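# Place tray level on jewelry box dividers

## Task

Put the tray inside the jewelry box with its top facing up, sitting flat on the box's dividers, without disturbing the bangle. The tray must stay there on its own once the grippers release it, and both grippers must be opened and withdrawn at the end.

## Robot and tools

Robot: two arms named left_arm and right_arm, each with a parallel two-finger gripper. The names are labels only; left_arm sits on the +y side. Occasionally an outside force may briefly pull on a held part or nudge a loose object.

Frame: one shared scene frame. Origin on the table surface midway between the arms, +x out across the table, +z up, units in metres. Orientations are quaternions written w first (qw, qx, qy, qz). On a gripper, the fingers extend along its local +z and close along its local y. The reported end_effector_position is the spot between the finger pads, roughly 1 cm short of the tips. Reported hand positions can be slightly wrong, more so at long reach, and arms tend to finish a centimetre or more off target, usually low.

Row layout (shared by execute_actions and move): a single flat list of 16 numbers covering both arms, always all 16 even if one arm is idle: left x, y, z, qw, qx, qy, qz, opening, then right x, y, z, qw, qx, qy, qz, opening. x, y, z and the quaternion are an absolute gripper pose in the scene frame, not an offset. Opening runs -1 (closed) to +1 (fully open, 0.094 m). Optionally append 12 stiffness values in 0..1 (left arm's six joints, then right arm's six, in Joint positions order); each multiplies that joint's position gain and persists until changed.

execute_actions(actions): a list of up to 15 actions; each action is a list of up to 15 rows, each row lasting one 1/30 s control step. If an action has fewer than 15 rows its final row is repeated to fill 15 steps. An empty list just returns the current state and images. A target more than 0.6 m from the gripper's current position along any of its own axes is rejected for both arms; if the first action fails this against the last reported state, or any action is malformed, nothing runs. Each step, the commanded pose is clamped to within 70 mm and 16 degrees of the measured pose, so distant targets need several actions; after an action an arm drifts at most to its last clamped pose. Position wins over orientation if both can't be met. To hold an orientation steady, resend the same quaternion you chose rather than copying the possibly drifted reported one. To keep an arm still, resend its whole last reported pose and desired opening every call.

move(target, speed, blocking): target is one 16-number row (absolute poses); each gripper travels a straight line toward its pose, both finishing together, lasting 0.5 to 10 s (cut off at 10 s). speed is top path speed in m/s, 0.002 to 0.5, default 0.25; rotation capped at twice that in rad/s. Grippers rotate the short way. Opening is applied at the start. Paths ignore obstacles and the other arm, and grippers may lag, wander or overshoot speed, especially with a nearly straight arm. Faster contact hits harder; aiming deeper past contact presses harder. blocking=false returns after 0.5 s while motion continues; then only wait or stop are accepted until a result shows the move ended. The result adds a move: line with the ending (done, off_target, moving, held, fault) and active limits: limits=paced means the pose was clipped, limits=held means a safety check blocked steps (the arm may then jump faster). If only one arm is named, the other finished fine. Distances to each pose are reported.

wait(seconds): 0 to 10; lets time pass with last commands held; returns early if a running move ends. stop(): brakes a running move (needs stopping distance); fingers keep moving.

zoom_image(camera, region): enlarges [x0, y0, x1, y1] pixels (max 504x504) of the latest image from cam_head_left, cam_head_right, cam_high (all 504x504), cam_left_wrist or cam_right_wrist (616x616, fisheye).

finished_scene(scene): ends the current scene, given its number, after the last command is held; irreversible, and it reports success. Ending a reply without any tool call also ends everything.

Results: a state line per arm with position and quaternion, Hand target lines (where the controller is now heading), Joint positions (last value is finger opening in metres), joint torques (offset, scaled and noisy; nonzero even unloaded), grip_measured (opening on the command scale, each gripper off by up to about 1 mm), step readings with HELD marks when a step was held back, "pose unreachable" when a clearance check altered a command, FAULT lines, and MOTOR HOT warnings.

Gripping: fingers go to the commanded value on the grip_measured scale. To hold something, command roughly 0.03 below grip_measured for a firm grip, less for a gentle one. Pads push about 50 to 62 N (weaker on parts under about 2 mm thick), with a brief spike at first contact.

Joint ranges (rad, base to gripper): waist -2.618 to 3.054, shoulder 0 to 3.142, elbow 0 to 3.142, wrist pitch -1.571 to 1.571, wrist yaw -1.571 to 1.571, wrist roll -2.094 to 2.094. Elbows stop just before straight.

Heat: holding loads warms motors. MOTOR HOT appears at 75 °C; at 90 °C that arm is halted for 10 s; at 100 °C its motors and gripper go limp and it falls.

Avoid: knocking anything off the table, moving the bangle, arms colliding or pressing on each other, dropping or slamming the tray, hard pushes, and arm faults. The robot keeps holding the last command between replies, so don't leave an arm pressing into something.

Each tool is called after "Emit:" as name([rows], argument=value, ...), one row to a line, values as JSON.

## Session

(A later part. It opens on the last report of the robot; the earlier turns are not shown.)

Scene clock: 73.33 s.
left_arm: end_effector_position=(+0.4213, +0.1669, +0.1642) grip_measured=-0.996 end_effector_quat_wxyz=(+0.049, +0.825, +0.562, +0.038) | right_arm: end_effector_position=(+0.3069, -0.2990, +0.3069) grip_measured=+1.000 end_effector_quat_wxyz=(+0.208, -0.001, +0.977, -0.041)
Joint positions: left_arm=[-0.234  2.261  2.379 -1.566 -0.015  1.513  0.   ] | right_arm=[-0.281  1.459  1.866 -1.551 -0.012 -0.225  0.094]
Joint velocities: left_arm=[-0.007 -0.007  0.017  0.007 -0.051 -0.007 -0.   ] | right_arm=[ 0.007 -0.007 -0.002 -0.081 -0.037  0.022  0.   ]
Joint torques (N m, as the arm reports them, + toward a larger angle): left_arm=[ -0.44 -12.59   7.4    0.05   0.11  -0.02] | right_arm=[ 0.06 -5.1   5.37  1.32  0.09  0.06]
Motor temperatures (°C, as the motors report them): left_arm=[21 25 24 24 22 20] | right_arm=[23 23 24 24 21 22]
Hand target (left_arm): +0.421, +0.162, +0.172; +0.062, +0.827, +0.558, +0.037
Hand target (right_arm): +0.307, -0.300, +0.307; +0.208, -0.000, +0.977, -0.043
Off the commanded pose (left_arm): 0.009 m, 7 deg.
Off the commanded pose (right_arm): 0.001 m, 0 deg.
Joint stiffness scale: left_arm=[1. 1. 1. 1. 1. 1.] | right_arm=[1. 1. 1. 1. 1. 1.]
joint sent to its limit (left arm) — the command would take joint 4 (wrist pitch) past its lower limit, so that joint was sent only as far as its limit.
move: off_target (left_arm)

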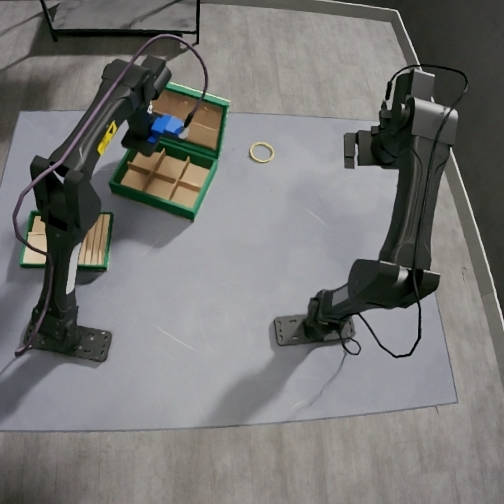

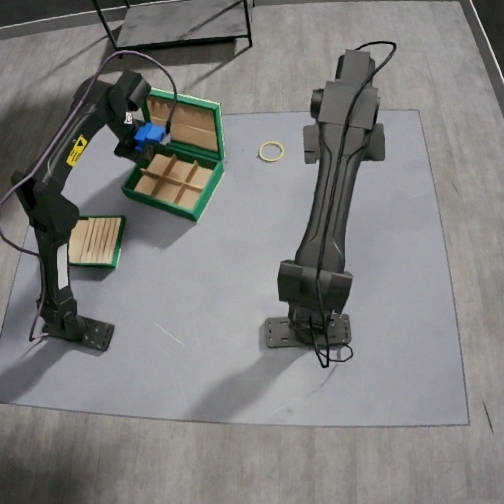

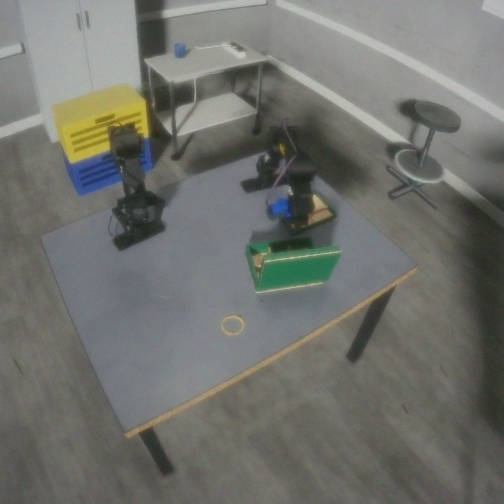

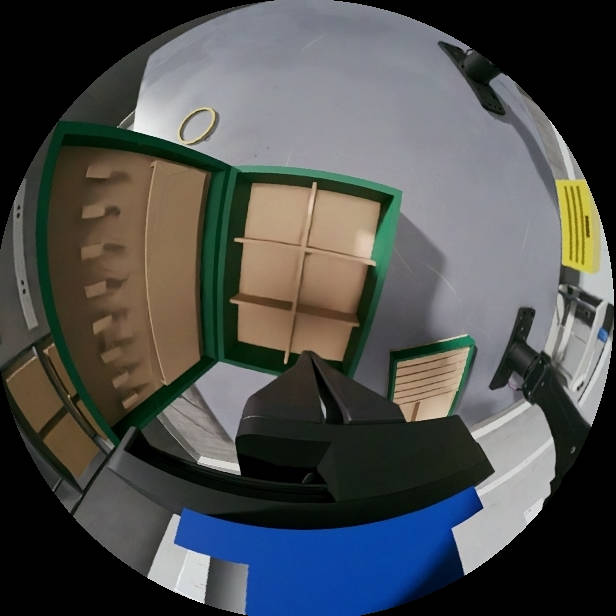

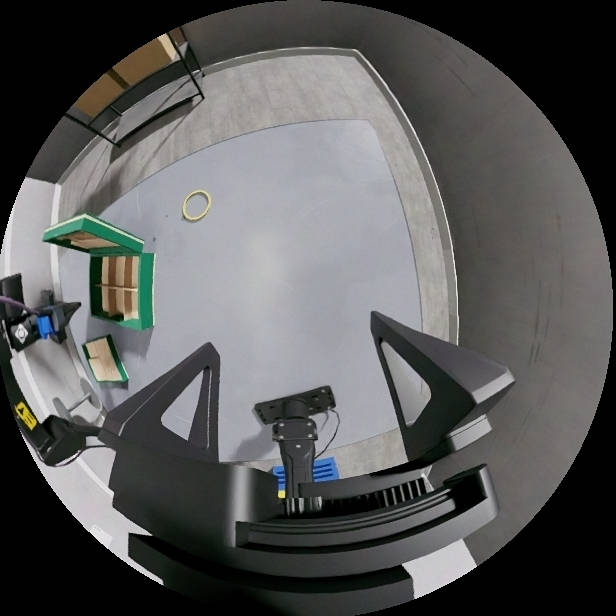

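Emit:
move(target=[0.167,0.405,0.075,0,0.707,0.707,0,-0.3, 0.3068,-0.2997,0.3069,0.208,0,0.977,-0.043,1])

Scene clock: 90.63 s.
left_arm: end_effector_position=(+0.1679, +0.4046, +0.0714) grip_measured=-0.302 end_effector_quat_wxyz=(-0.013, +0.708, +0.706, -0.002) | right_arm: end_effector_position=(+0.3069, -0.2990, +0.3069) grip_measured=+1.000 end_effector_quat_wxyz=(+0.208, -0.001, +0.977, -0.041)
Joint positions: left_arm=[ 0.472  1.199  0.78  -1.168 -0.022  1.845  0.033] | right_arm=[-0.281  1.459  1.866 -1.551 -0.012 -0.225  0.094]
Joint velocities: left_arm=[ 0.002  0.007  0.007 -0.037 -0.007  0.007 -0.   ] | right_arm=[-0.002 -0.002 -0.027  0.066  0.007  0.037  0.   ]
Joint torques (N m, as the arm reports them, + toward a larger angle): left_arm=[ 0.87 -4.29  3.85 -0.08  0.11  0.03] | right_arm=[ 0.05 -5.09  5.38  1.32  0.09  0.06]
Motor temperatures (°C, as the motors report them): left_arm=[21 27 25 24 22 20] | right_arm=[23 23 24 25 21 22]
Hand target (left_arm): +0.166, +0.403, +0.071; -0.005, +0.708, +0.707, -0.001
Hand target (right_arm): +0.307, -0.300, +0.307; +0.208, -0.000, +0.977, -0.043
Off the commanded pose (left_arm): 0.004 m, 2 deg.
Off the commanded pose (right_arm): 0.001 m, 0 deg.
Joint stiffness scale: left_arm=[1. 1. 1. 1. 1. 1.] | right_arm=[1. 1. 1. 1. 1. 1.]
move: done

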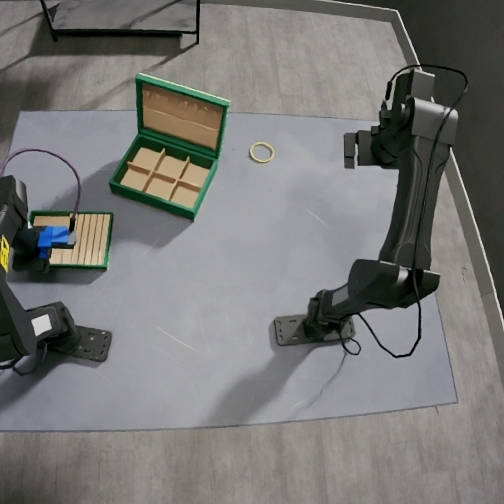

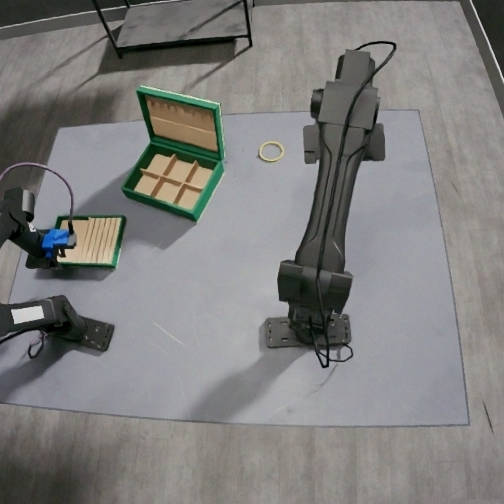

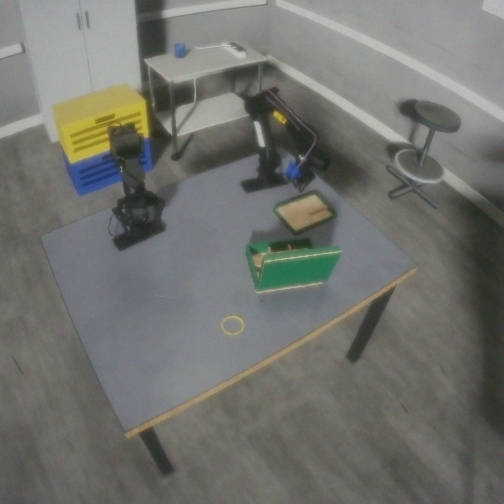

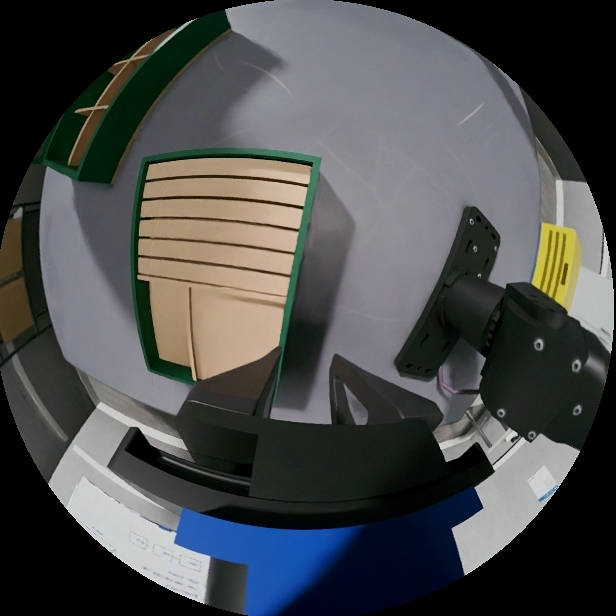

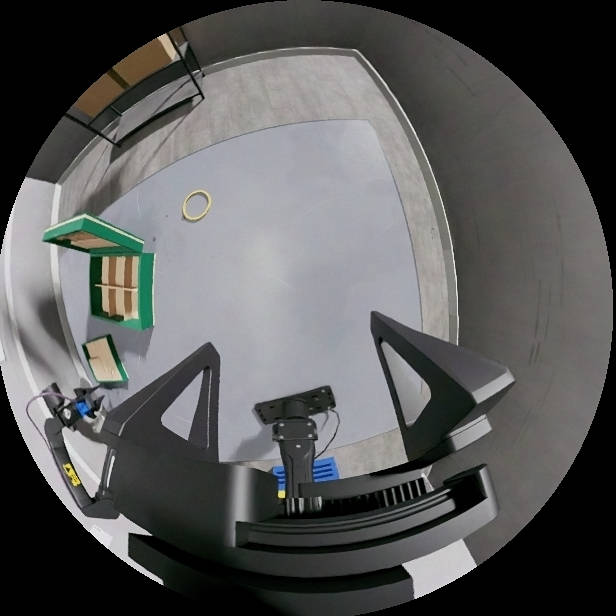

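Emit:
move(target=[0.185,0.41,0.06,0,0.707,0.707,0,-0.3, 0.3068,-0.2997,0.3069,0.208,0,0.977,-0.043,1], speed=0.08)

Emit:
move(target=[0.185,0.41,0.026,0,0.707,0.707,0,-0.3, 0.3068,-0.2997,0.3069,0.208,0,0.977,-0.043,1], speed=0.04)

Scene clock: 97.40 s.
left_arm: end_effector_position=(+0.1836, +0.4111, +0.0610) grip_measured=-0.302 end_effector_quat_wxyz=(-0.007, +0.708, +0.706, +0.005) | right_arm: end_effector_position=(+0.3069, -0.2990, +0.3069) grip_measured=+1.000 end_effector_quat_wxyz=(+0.208, -0.001, +0.977, -0.041)
Joint positions: left_arm=[ 0.487  1.264  0.78  -1.086 -0.018  1.861  0.033] | right_arm=[-0.281  1.459  1.866 -1.551 -0.012 -0.225  0.094]
Joint velocities: left_arm=[-0.002  0.002 -0.007 -0.007 -0.022  0.095 -0.001] | right_arm=[-0.007  0.007  0.002 -0.022 -0.037  0.022  0.   ]
Joint torques (N m, as the arm reports them, + toward a larger angle): left_arm=[ 0.83 -2.75  5.14 -0.03  0.13  0.02] | right_arm=[ 0.08 -5.09  5.36  1.32  0.08  0.06]
Motor temperatures (°C, as the motors report them): left_arm=[21 26 24 24 22 20] | right_arm=[23 23 24 25 21 22]
Hand target (left_arm): +0.185, +0.410, +0.060; -0.000, +0.707, +0.707, +0.000
Hand target (right_arm): +0.307, -0.300, +0.307; +0.208, -0.000, +0.977, -0.043
Off the commanded pose (left_arm): 0.002 m, 1 deg.
Off the commanded pose (right_arm): 0.001 m, 0 deg.
Joint stiffness scale: left_arm=[1. 1. 1. 1. 1. 1.] | right_arm=[1. 1. 1. 1. 1. 1.]
move: done

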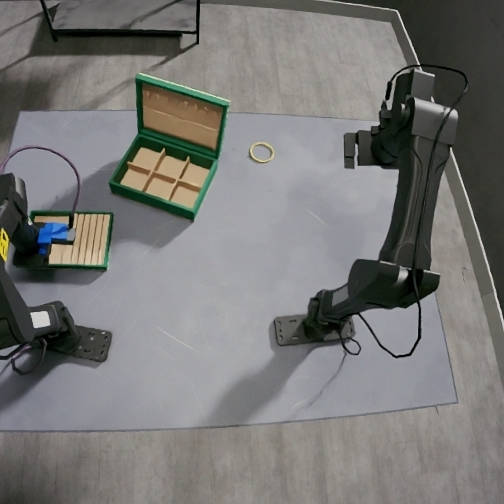

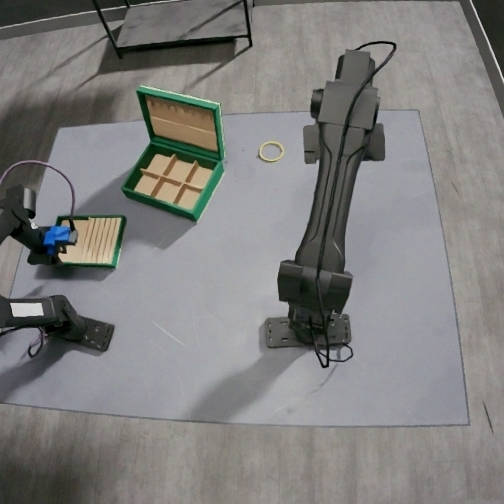

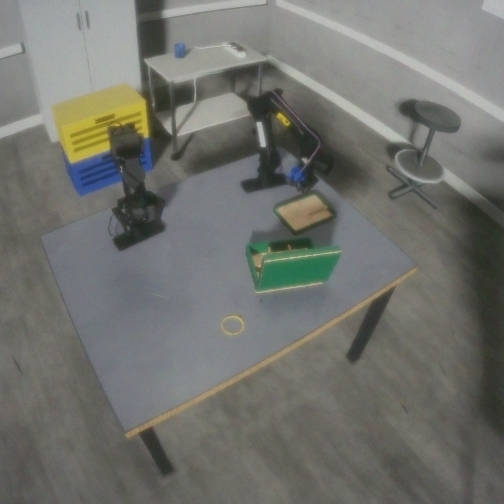

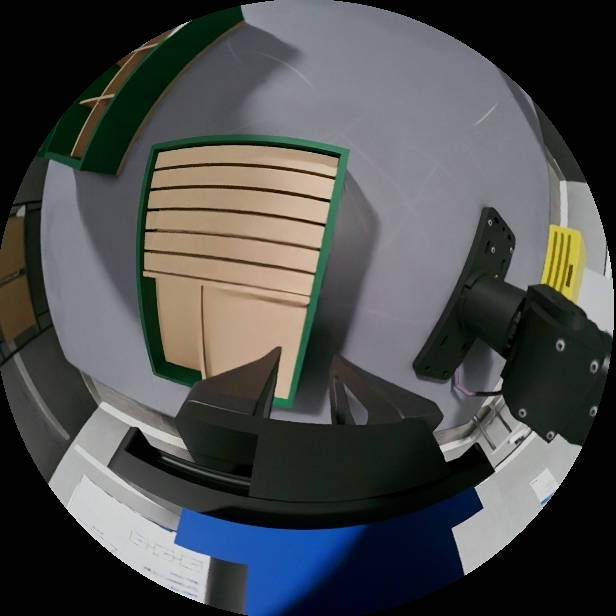

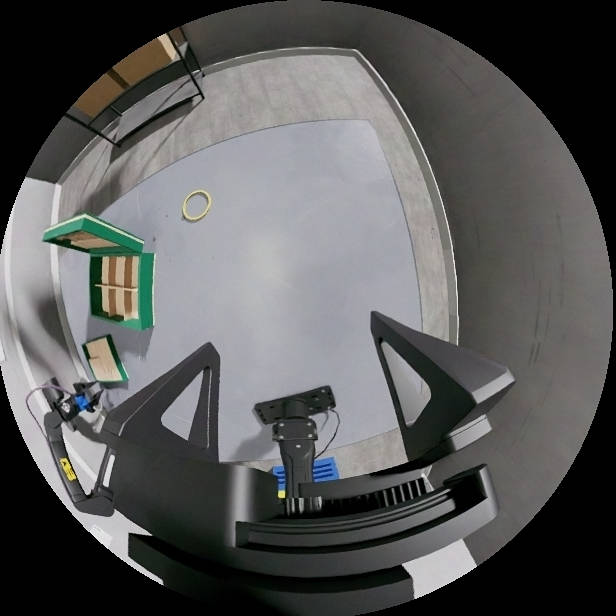

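Scene clock: 98.73 s.
left_arm: end_effector_position=(+0.1900, +0.4129, +0.0314) grip_measured=-0.302 end_effector_quat_wxyz=(-0.003, +0.708, +0.706, +0.013) | right_arm: end_effector_position=(+0.3069, -0.2990, +0.3069) grip_measured=+1.000 end_effector_quat_wxyz=(+0.208, -0.001, +0.977, -0.041)
Joint positions: left_arm=[ 0.487  1.315  0.692 -0.928 -0.017  1.861  0.033] | right_arm=[-0.281  1.459  1.866 -1.551 -0.012 -0.225  0.094]
Joint velocities: left_arm=[-0.012  0.007 -0.022  0.022 -0.037  0.022  0.   ] | right_arm=[-0.007  0.002 -0.002 -0.037 -0.007 -0.022  0.   ]
Joint torques (N m, as the arm reports them, + toward a larger angle): left_arm=[ 0.77 -3.01  3.56 -0.01  0.14  0.03] | right_arm=[ 0.07 -5.09  5.39  1.32  0.09  0.06]
Motor temperatures (°C, as the motors report them): left_arm=[21 26 24 24 22 20] | right_arm=[23 23 24 25 21 22]
Hand target (left_arm): +0.185, +0.410, +0.026; -0.000, +0.707, +0.707, -0.000
Hand target (right_arm): +0.307, -0.300, +0.307; +0.208, -0.000, +0.977, -0.043
Off the commanded pose (left_arm): 0.008 m, 1 deg.
Off the commanded pose (right_arm): 0.001 m, 0 deg.
Joint stiffness scale: left_arm=[1. 1. 1. 1. 1. 1.] | right_arm=[1. 1. 1. 1. 1. 1.]
move: done

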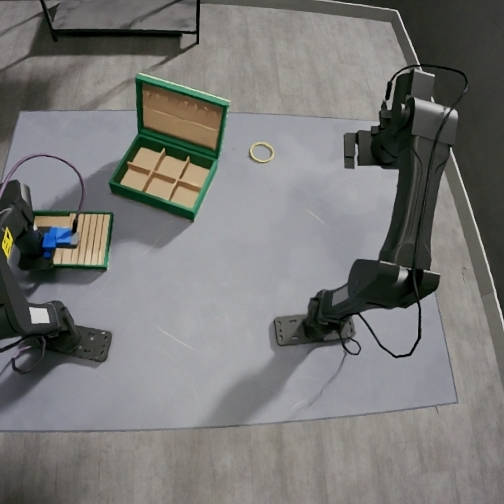

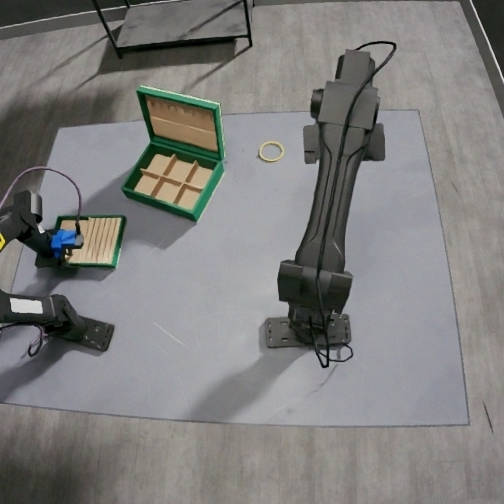

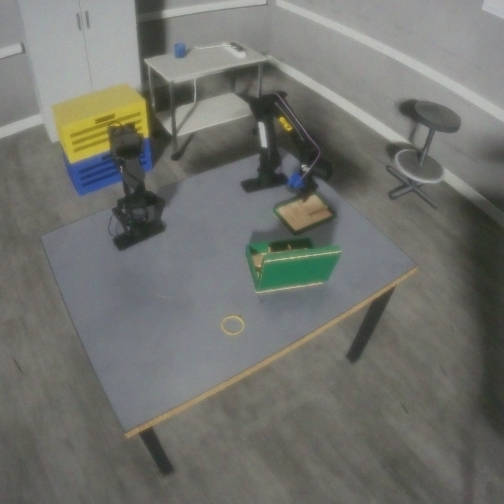

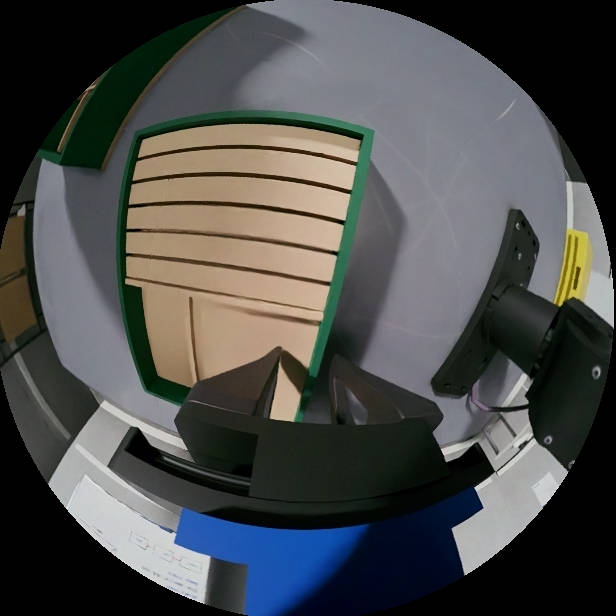

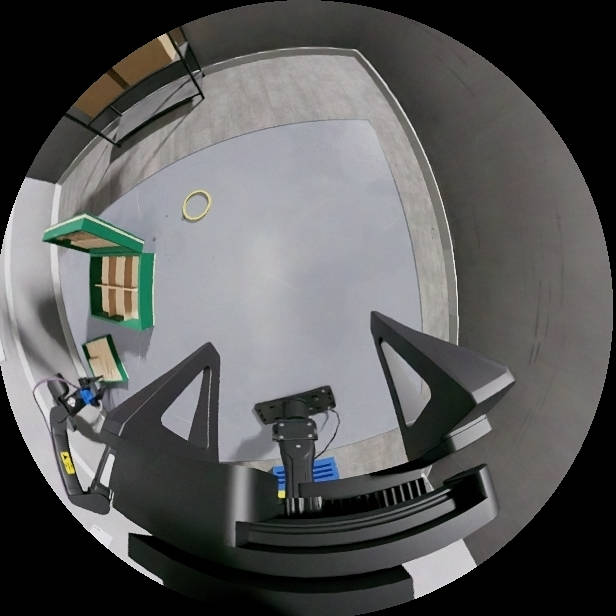

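Lower a bit more, then close, then a small lift.

Emit:
move(target=[0.182,0.41,0.02,0,0.707,0.707,0,-0.3, 0.3068,-0.2997,0.3069,0.208,0,0.977,-0.043,1], speed=0.03)

Emit:
move(target=[0.182,0.41,0.022,0,0.707,0.707,0,-1, 0.3068,-0.2997,0.3069,0.208,0,0.977,-0.043,1], speed=0.03)

Emit:
move(target=[0.182,0.41,0.06,0,0.707,0.707,0,-1, 0.3068,-0.2997,0.3069,0.208,0,0.977,-0.043,1], speed=0.05)

Scene clock: 112.77 s.
left_arm: end_effector_position=(+0.1911, +0.4132, +0.0287) grip_measured=-0.301 end_effector_quat_wxyz=(+0.001, +0.709, +0.706, +0.016) | right_arm: end_effector_position=(+0.3069, -0.2990, +0.3069) grip_measured=+1.000 end_effector_quat_wxyz=(+0.208, -0.001, +0.977, -0.041)
Joint positions: left_arm=[ 0.49   1.315  0.68  -0.908 -0.014  1.865  0.033] | right_arm=[-0.281  1.459  1.866 -1.551 -0.012 -0.225  0.094]
Joint velocities: left_arm=[ 0.007 -0.012 -0.022 -0.051  0.007  0.022  0.   ] | right_arm=[ 0.002 -0.002  0.007 -0.037  0.037  0.007  0.   ]
Joint torques (N m, as the arm reports them, + toward a larger angle): left_arm=[ 0.95 -3.19  2.29  0.03  0.09  0.04] | right_arm=[ 0.07 -5.08  5.38  1.32  0.09  0.06]
Motor temperatures (°C, as the motors report them): left_arm=[21 25 24 24 22 20] | right_arm=[23 23 24 25 21 22]
Hand target (left_arm): +0.182, +0.410, +0.020; -0.000, +0.707, +0.707, +0.000
Hand target (right_arm): +0.307, -0.300, +0.307; +0.208, -0.000, +0.977, -0.043
Off the commanded pose (left_arm): 0.013 m, 2 deg.
Off the commanded pose (right_arm): 0.001 m, 0 deg.
Joint stiffness scale: left_arm=[1. 1. 1. 1. 1. 1.] | right_arm=[1. 1. 1. 1. 1. 1.]
move: off_target (left_arm)

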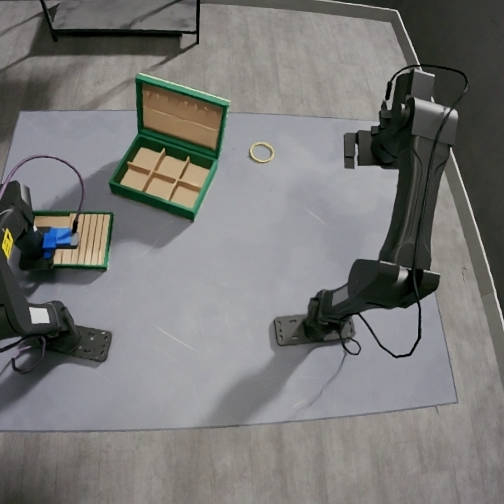

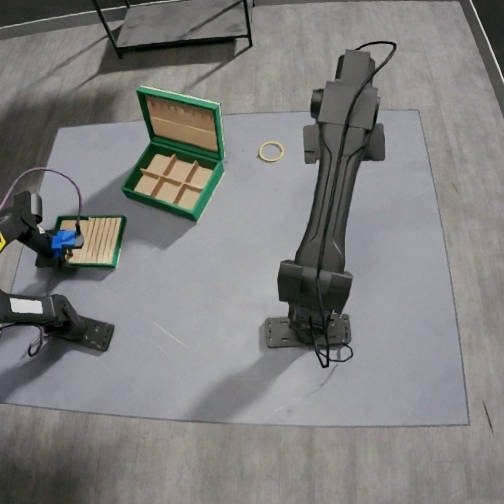

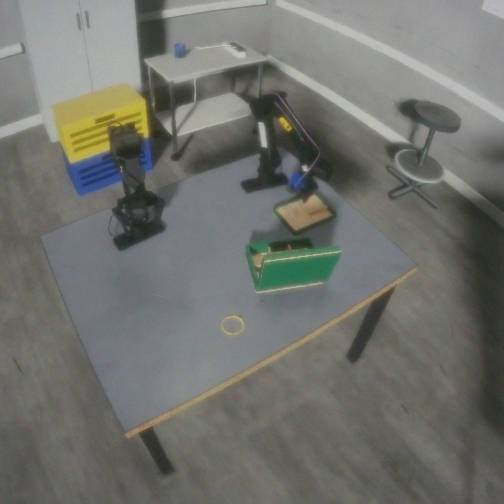

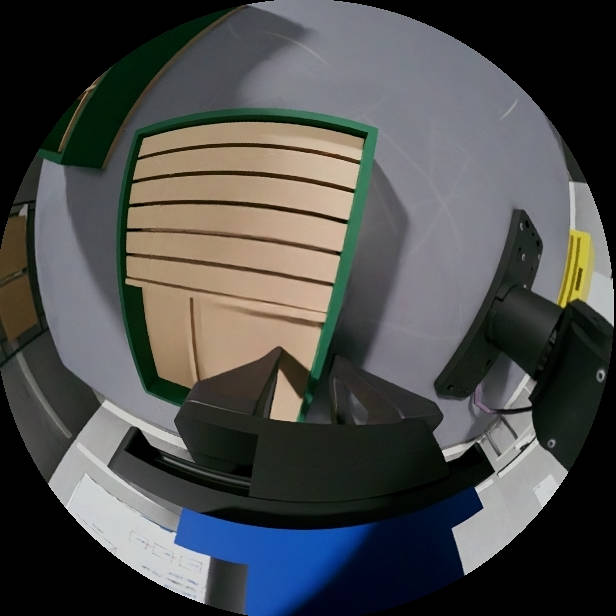

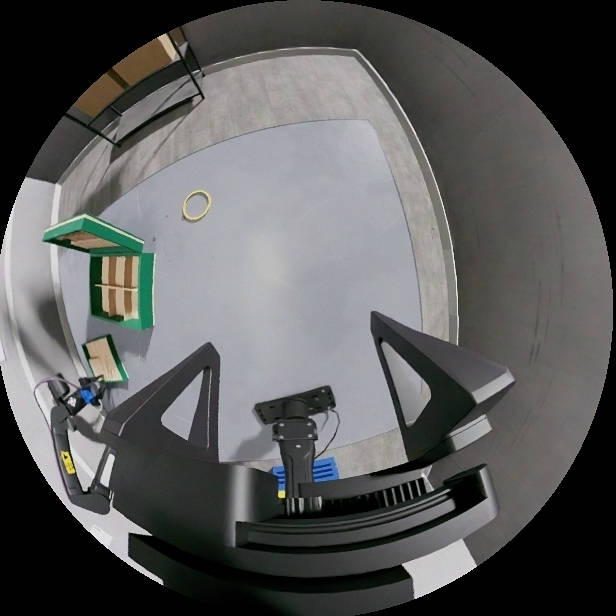

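Scene clock: 113.53 s.
left_arm: end_effector_position=(+0.1908, +0.4139, +0.0288) grip_measured=-0.949 end_effector_quat_wxyz=(-0.001, +0.710, +0.704, +0.017) | right_arm: end_effector_position=(+0.3069, -0.2990, +0.3069) grip_measured=+1.000 end_effector_quat_wxyz=(+0.208, -0.001, +0.977, -0.041)
Joint positions: left_arm=[ 0.49   1.315  0.68  -0.908 -0.018  1.871  0.002] | right_arm=[-0.281  1.459  1.866 -1.551 -0.012 -0.225  0.094]
Joint velocities: left_arm=[-0.022 -0.002 -0.002  0.051 -0.037  0.007 -0.001] | right_arm=[0.007 0.002 0.017 0.022 0.022 0.007 0.   ]
Joint torques (N m, as the arm reports them, + toward a larger angle): left_arm=[ 0.91 -3.37  2.79 -0.04  0.13 -0.02] | right_arm=[ 0.07 -5.09  5.37  1.32  0.09  0.06]
Motor temperatures (°C, as the motors report them): left_arm=[21 25 24 24 22 20] | right_arm=[23 23 24 25 21 22]
Hand target (left_arm): +0.182, +0.410, +0.022; -0.000, +0.707, +0.707, -0.000
Hand target (right_arm): +0.307, -0.300, +0.307; +0.208, -0.000, +0.977, -0.043
Off the commanded pose (left_arm): 0.012 m, 2 deg.
Off the commanded pose (right_arm): 0.001 m, 0 deg.
Joint stiffness scale: left_arm=[1. 1. 1. 1. 1. 1.] | right_arm=[1. 1. 1. 1. 1. 1.]
move: off_target (left_arm)

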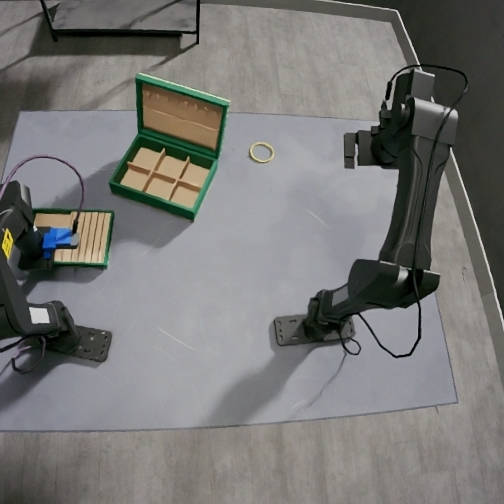

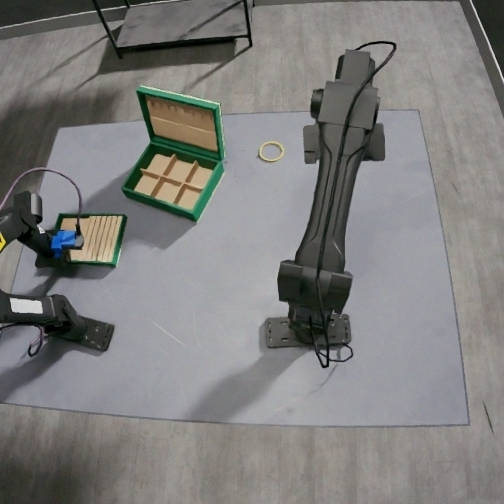

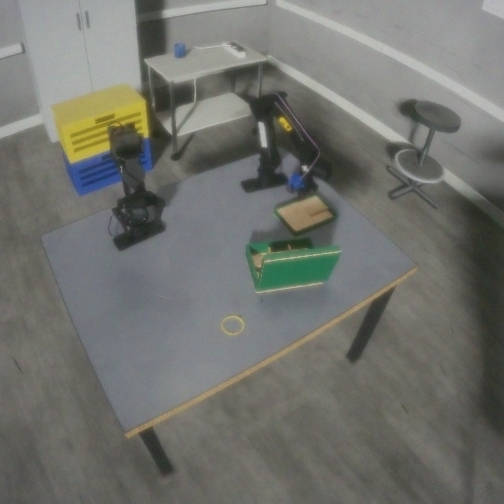

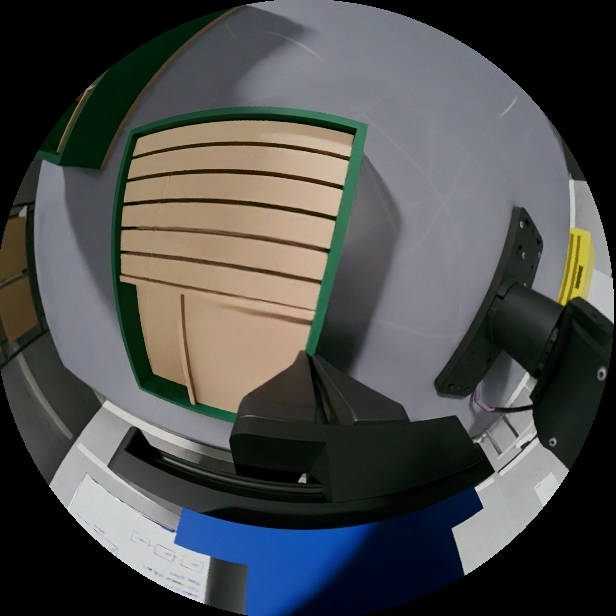

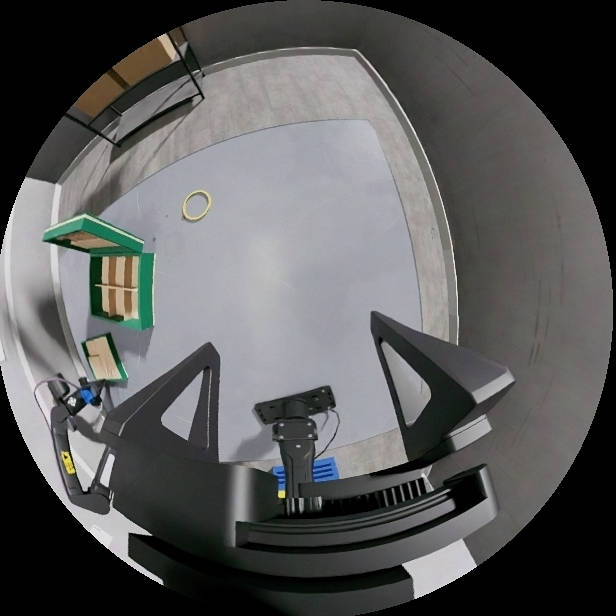

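Scene clock: 114.63 s.
left_arm: end_effector_position=(+0.1744, +0.4090, +0.0470) grip_measured=-0.949 end_effector_quat_wxyz=(-0.017, +0.711, +0.703, -0.012) | right_arm: end_effector_position=(+0.3069, -0.2990, +0.3069) grip_measured=+1.000 end_effector_quat_wxyz=(+0.208, -0.001, +0.977, -0.041)
Joint positions: left_arm=[ 0.49   1.282  0.734 -1.06  -0.018  1.871  0.002] | right_arm=[-0.281  1.459  1.866 -1.551 -0.012 -0.225  0.094]
Joint velocities: left_arm=[ 0.022 -0.017  0.002 -0.066  0.037  0.022 -0.001] | right_arm=[-0.022 -0.017 -0.007  0.022  0.051  0.022  0.   ]
Joint torques (N m, as the arm reports them, + toward a larger angle): left_arm=[ 0.95 -5.1   7.79 -0.34  0.13 -0.01] | right_arm=[ 0.08 -5.09  5.37  1.33  0.09  0.06]
Motor temperatures (°C, as the motors report them): left_arm=[21 25 24 24 22 20] | right_arm=[23 23 24 25 21 22]
Hand target (left_arm): +0.181, +0.410, +0.059; -0.000, +0.707, +0.707, +0.000
Hand target (right_arm): +0.307, -0.300, +0.307; +0.208, -0.000, +0.977, -0.043
Off the commanded pose (left_arm): 0.015 m, 2 deg.
Off the commanded pose (right_arm): 0.001 m, 0 deg.
Joint stiffness scale: left_arm=[1. 1. 1. 1. 1. 1.] | right_arm=[1. 1. 1. 1. 1. 1.]
move: off_target (left_arm)

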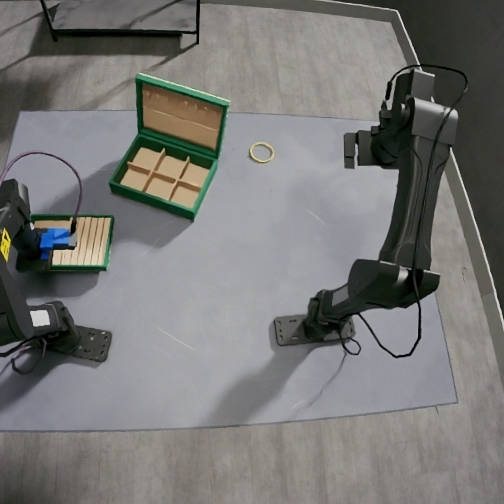

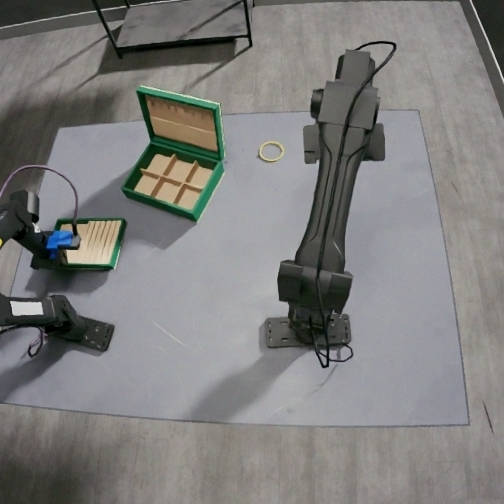

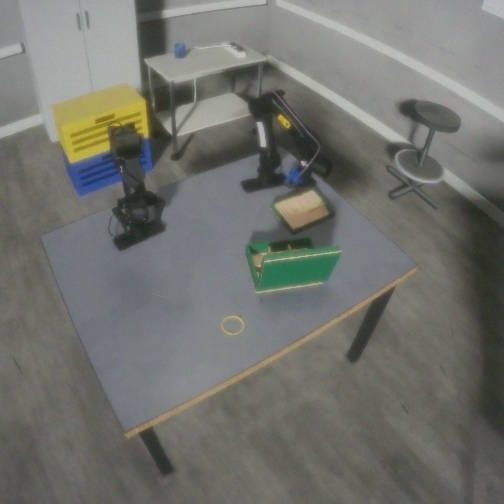

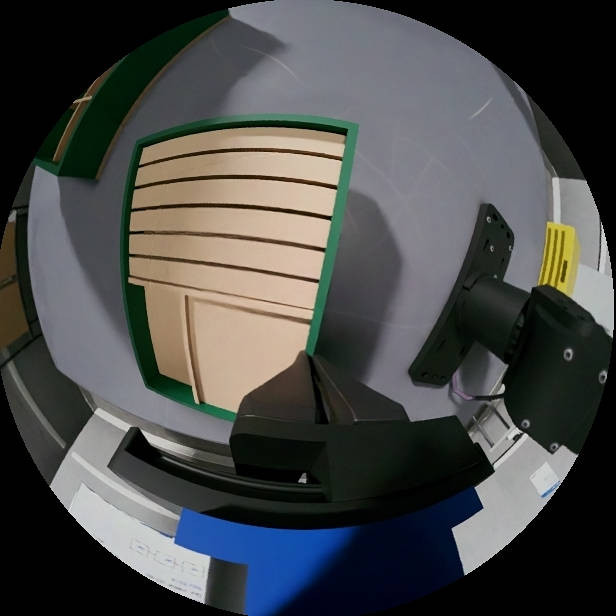

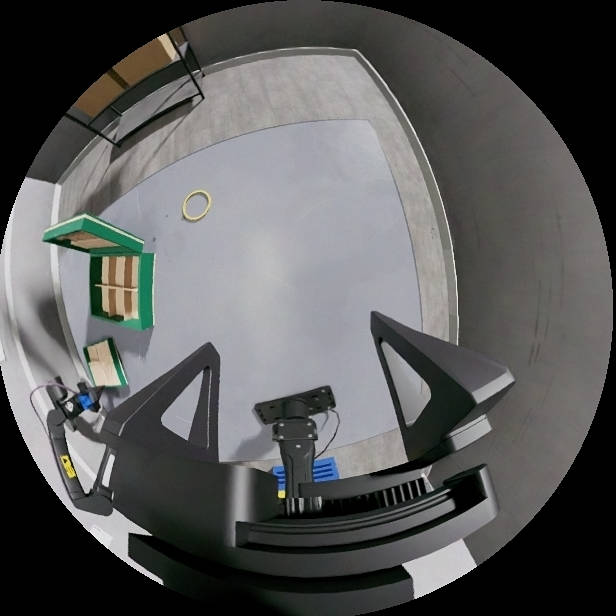

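Emit:
move(target=[0.182,0.41,0.10,0,0.707,0.707,0,-1, 0.3068,-0.2997,0.3069,0.208,0,0.977,-0.043,1], speed=0.05)

Emit:
wait(seconds=3)

Scene clock: 121.20 s.
left_arm: end_effector_position=(+0.1727, +0.4094, +0.0864) grip_measured=-0.949 end_effector_quat_wxyz=(-0.022, +0.711, +0.703, -0.018) | right_arm: end_effector_position=(+0.3069, -0.2990, +0.3069) grip_measured=+1.000 end_effector_quat_wxyz=(+0.208, -0.001, +0.977, -0.041)
Joint positions: left_arm=[ 0.49   1.253  0.874 -1.244 -0.023  1.871  0.002] | right_arm=[-0.281  1.459  1.866 -1.551 -0.012 -0.225  0.094]
Joint velocities: left_arm=[-0.007 -0.002  0.007  0.022 -0.037  0.081 -0.001] | right_arm=[-0.002 -0.002 -0.007 -0.022 -0.007  0.066  0.   ]
Joint torques (N m, as the arm reports them, + toward a larger angle): left_arm=[ 1.03 -5.2   8.04 -0.29  0.18 -0.02] | right_arm=[ 0.08 -5.07  5.36  1.33  0.09  0.05]
Motor temperatures (°C, as the motors report them): left_arm=[21 25 25 24 22 20] | right_arm=[23 23 24 25 21 22]
Hand target (left_arm): +0.181, +0.410, +0.100; -0.000, +0.707, +0.707, +0.000
Hand target (right_arm): +0.307, -0.300, +0.307; +0.208, -0.000, +0.977, -0.043
Off the commanded pose (left_arm): 0.016 m, 3 deg.
Off the commanded pose (right_arm): 0.001 m, 0 deg.
Joint stiffness scale: left_arm=[1. 1. 1. 1. 1. 1.] | right_arm=[1. 1. 1. 1. 1. 1.]
move: off_target (left_arm)

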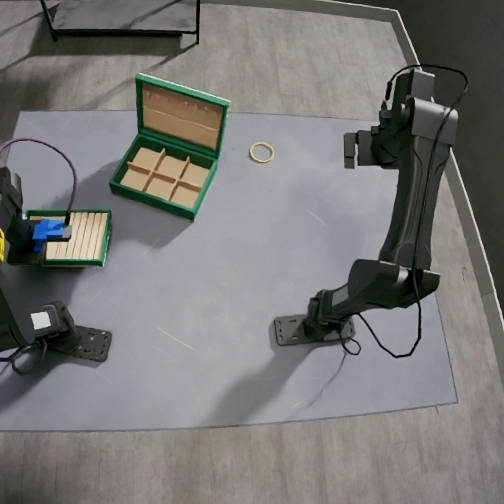

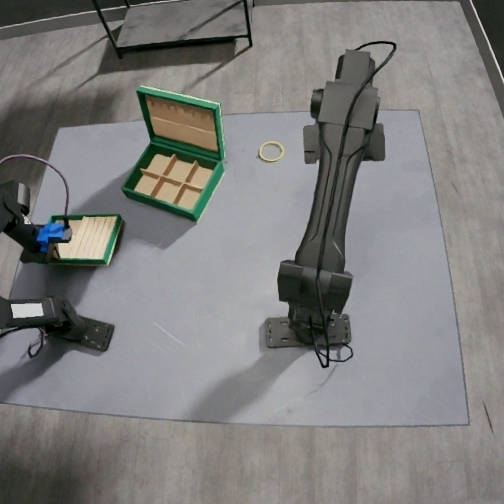

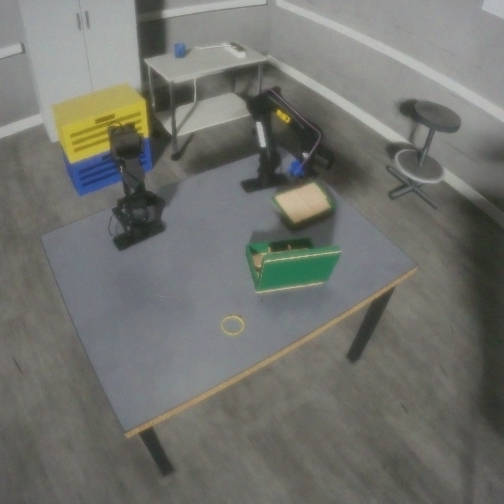

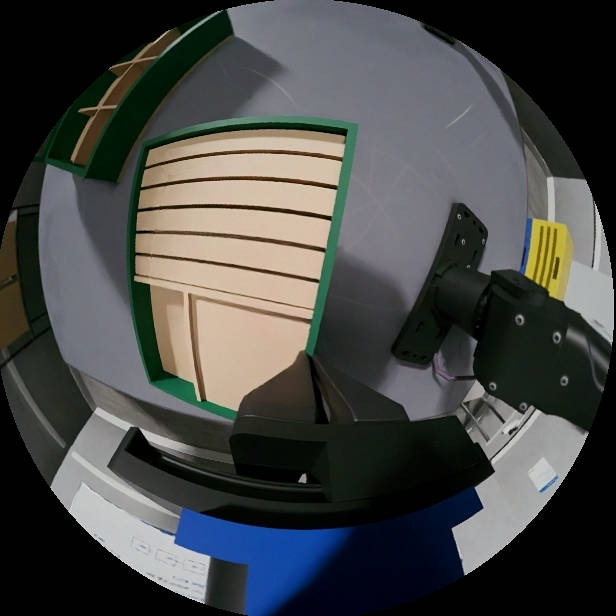

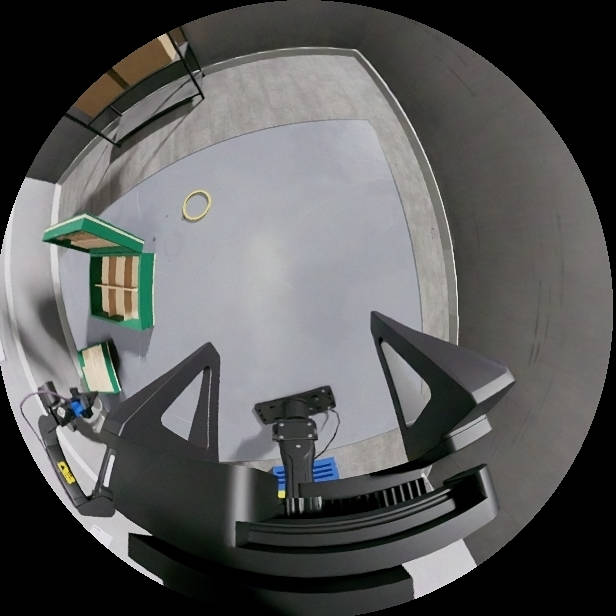

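Scene clock: 124.20 s.
left_arm: end_effector_position=(+0.1725, +0.4093, +0.0864) grip_measured=-0.949 end_effector_quat_wxyz=(-0.022, +0.711, +0.703, -0.018) | right_arm: end_effector_position=(+0.3069, -0.2990, +0.3069) grip_measured=+1.000 end_effector_quat_wxyz=(+0.208, -0.001, +0.977, -0.041)
Joint positions: left_arm=[ 0.49   1.253  0.874 -1.245 -0.023  1.871  0.002] | right_arm=[-0.281  1.459  1.866 -1.551 -0.012 -0.225  0.094]
Joint velocities: left_arm=[ 0.002 -0.007 -0.007 -0.066 -0.066 -0.066 -0.   ] | right_arm=[ 0.027 -0.002  0.007 -0.11  -0.022 -0.007  0.   ]
Joint torques (N m, as the arm reports them, + toward a larger angle): left_arm=[ 0.92 -5.1   8.   -0.27  0.16 -0.03] | right_arm=[ 0.08 -5.11  5.37  1.32  0.08  0.06]
Motor temperatures (°C, as the motors report them): left_arm=[21 25 25 24 22 20] | right_arm=[23 23 24 25 21 22]
Hand target (left_arm): +0.181, +0.410, +0.100; -0.000, +0.707, +0.707, +0.000
Hand target (right_arm): +0.307, -0.300, +0.307; +0.208, -0.000, +0.977, -0.043
Off the commanded pose (left_arm): 0.017 m, 3 deg.
Off the commanded pose (right_arm): 0.001 m, 0 deg.
Joint stiffness scale: left_arm=[1. 1. 1. 1. 1. 1.] | right_arm=[1. 1. 1. 1. 1. 1.]
wait: 3.00 s; at rest by 0.17 s

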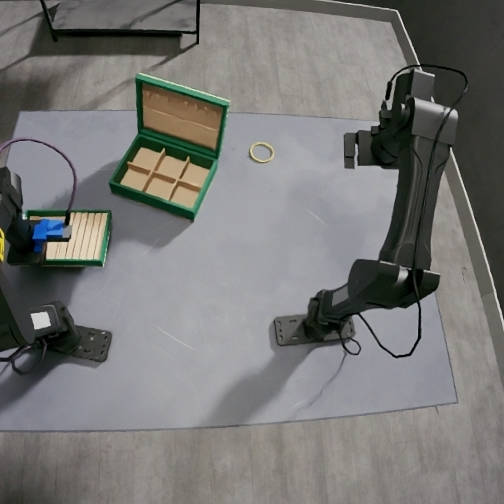

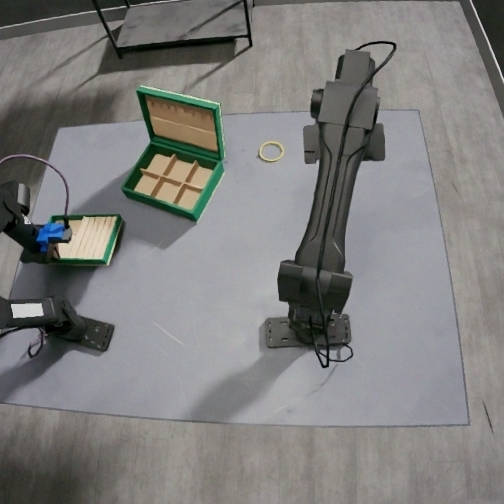

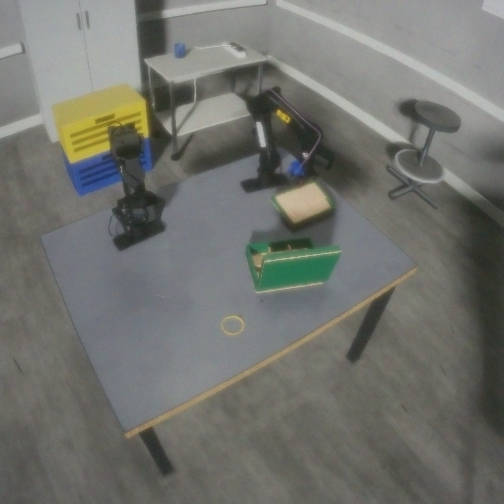

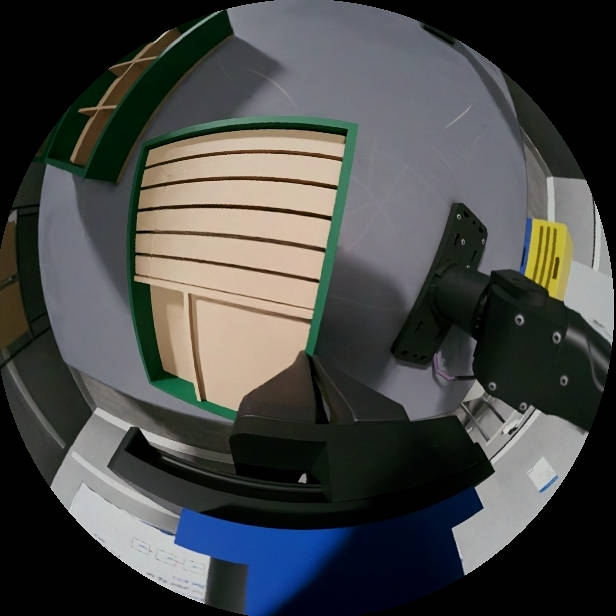

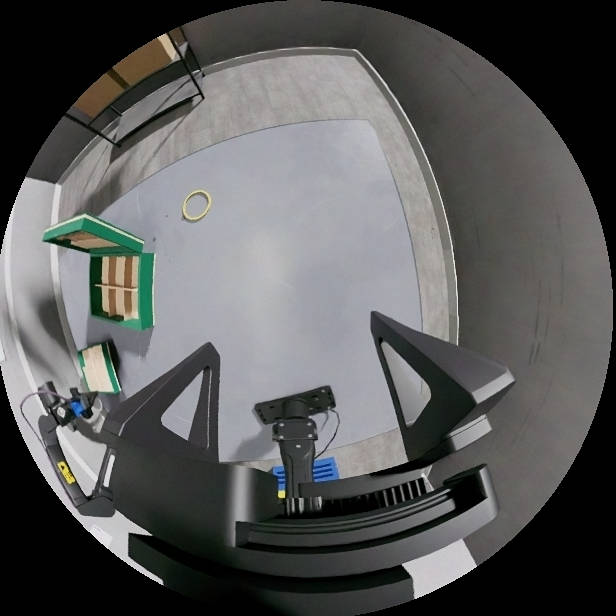

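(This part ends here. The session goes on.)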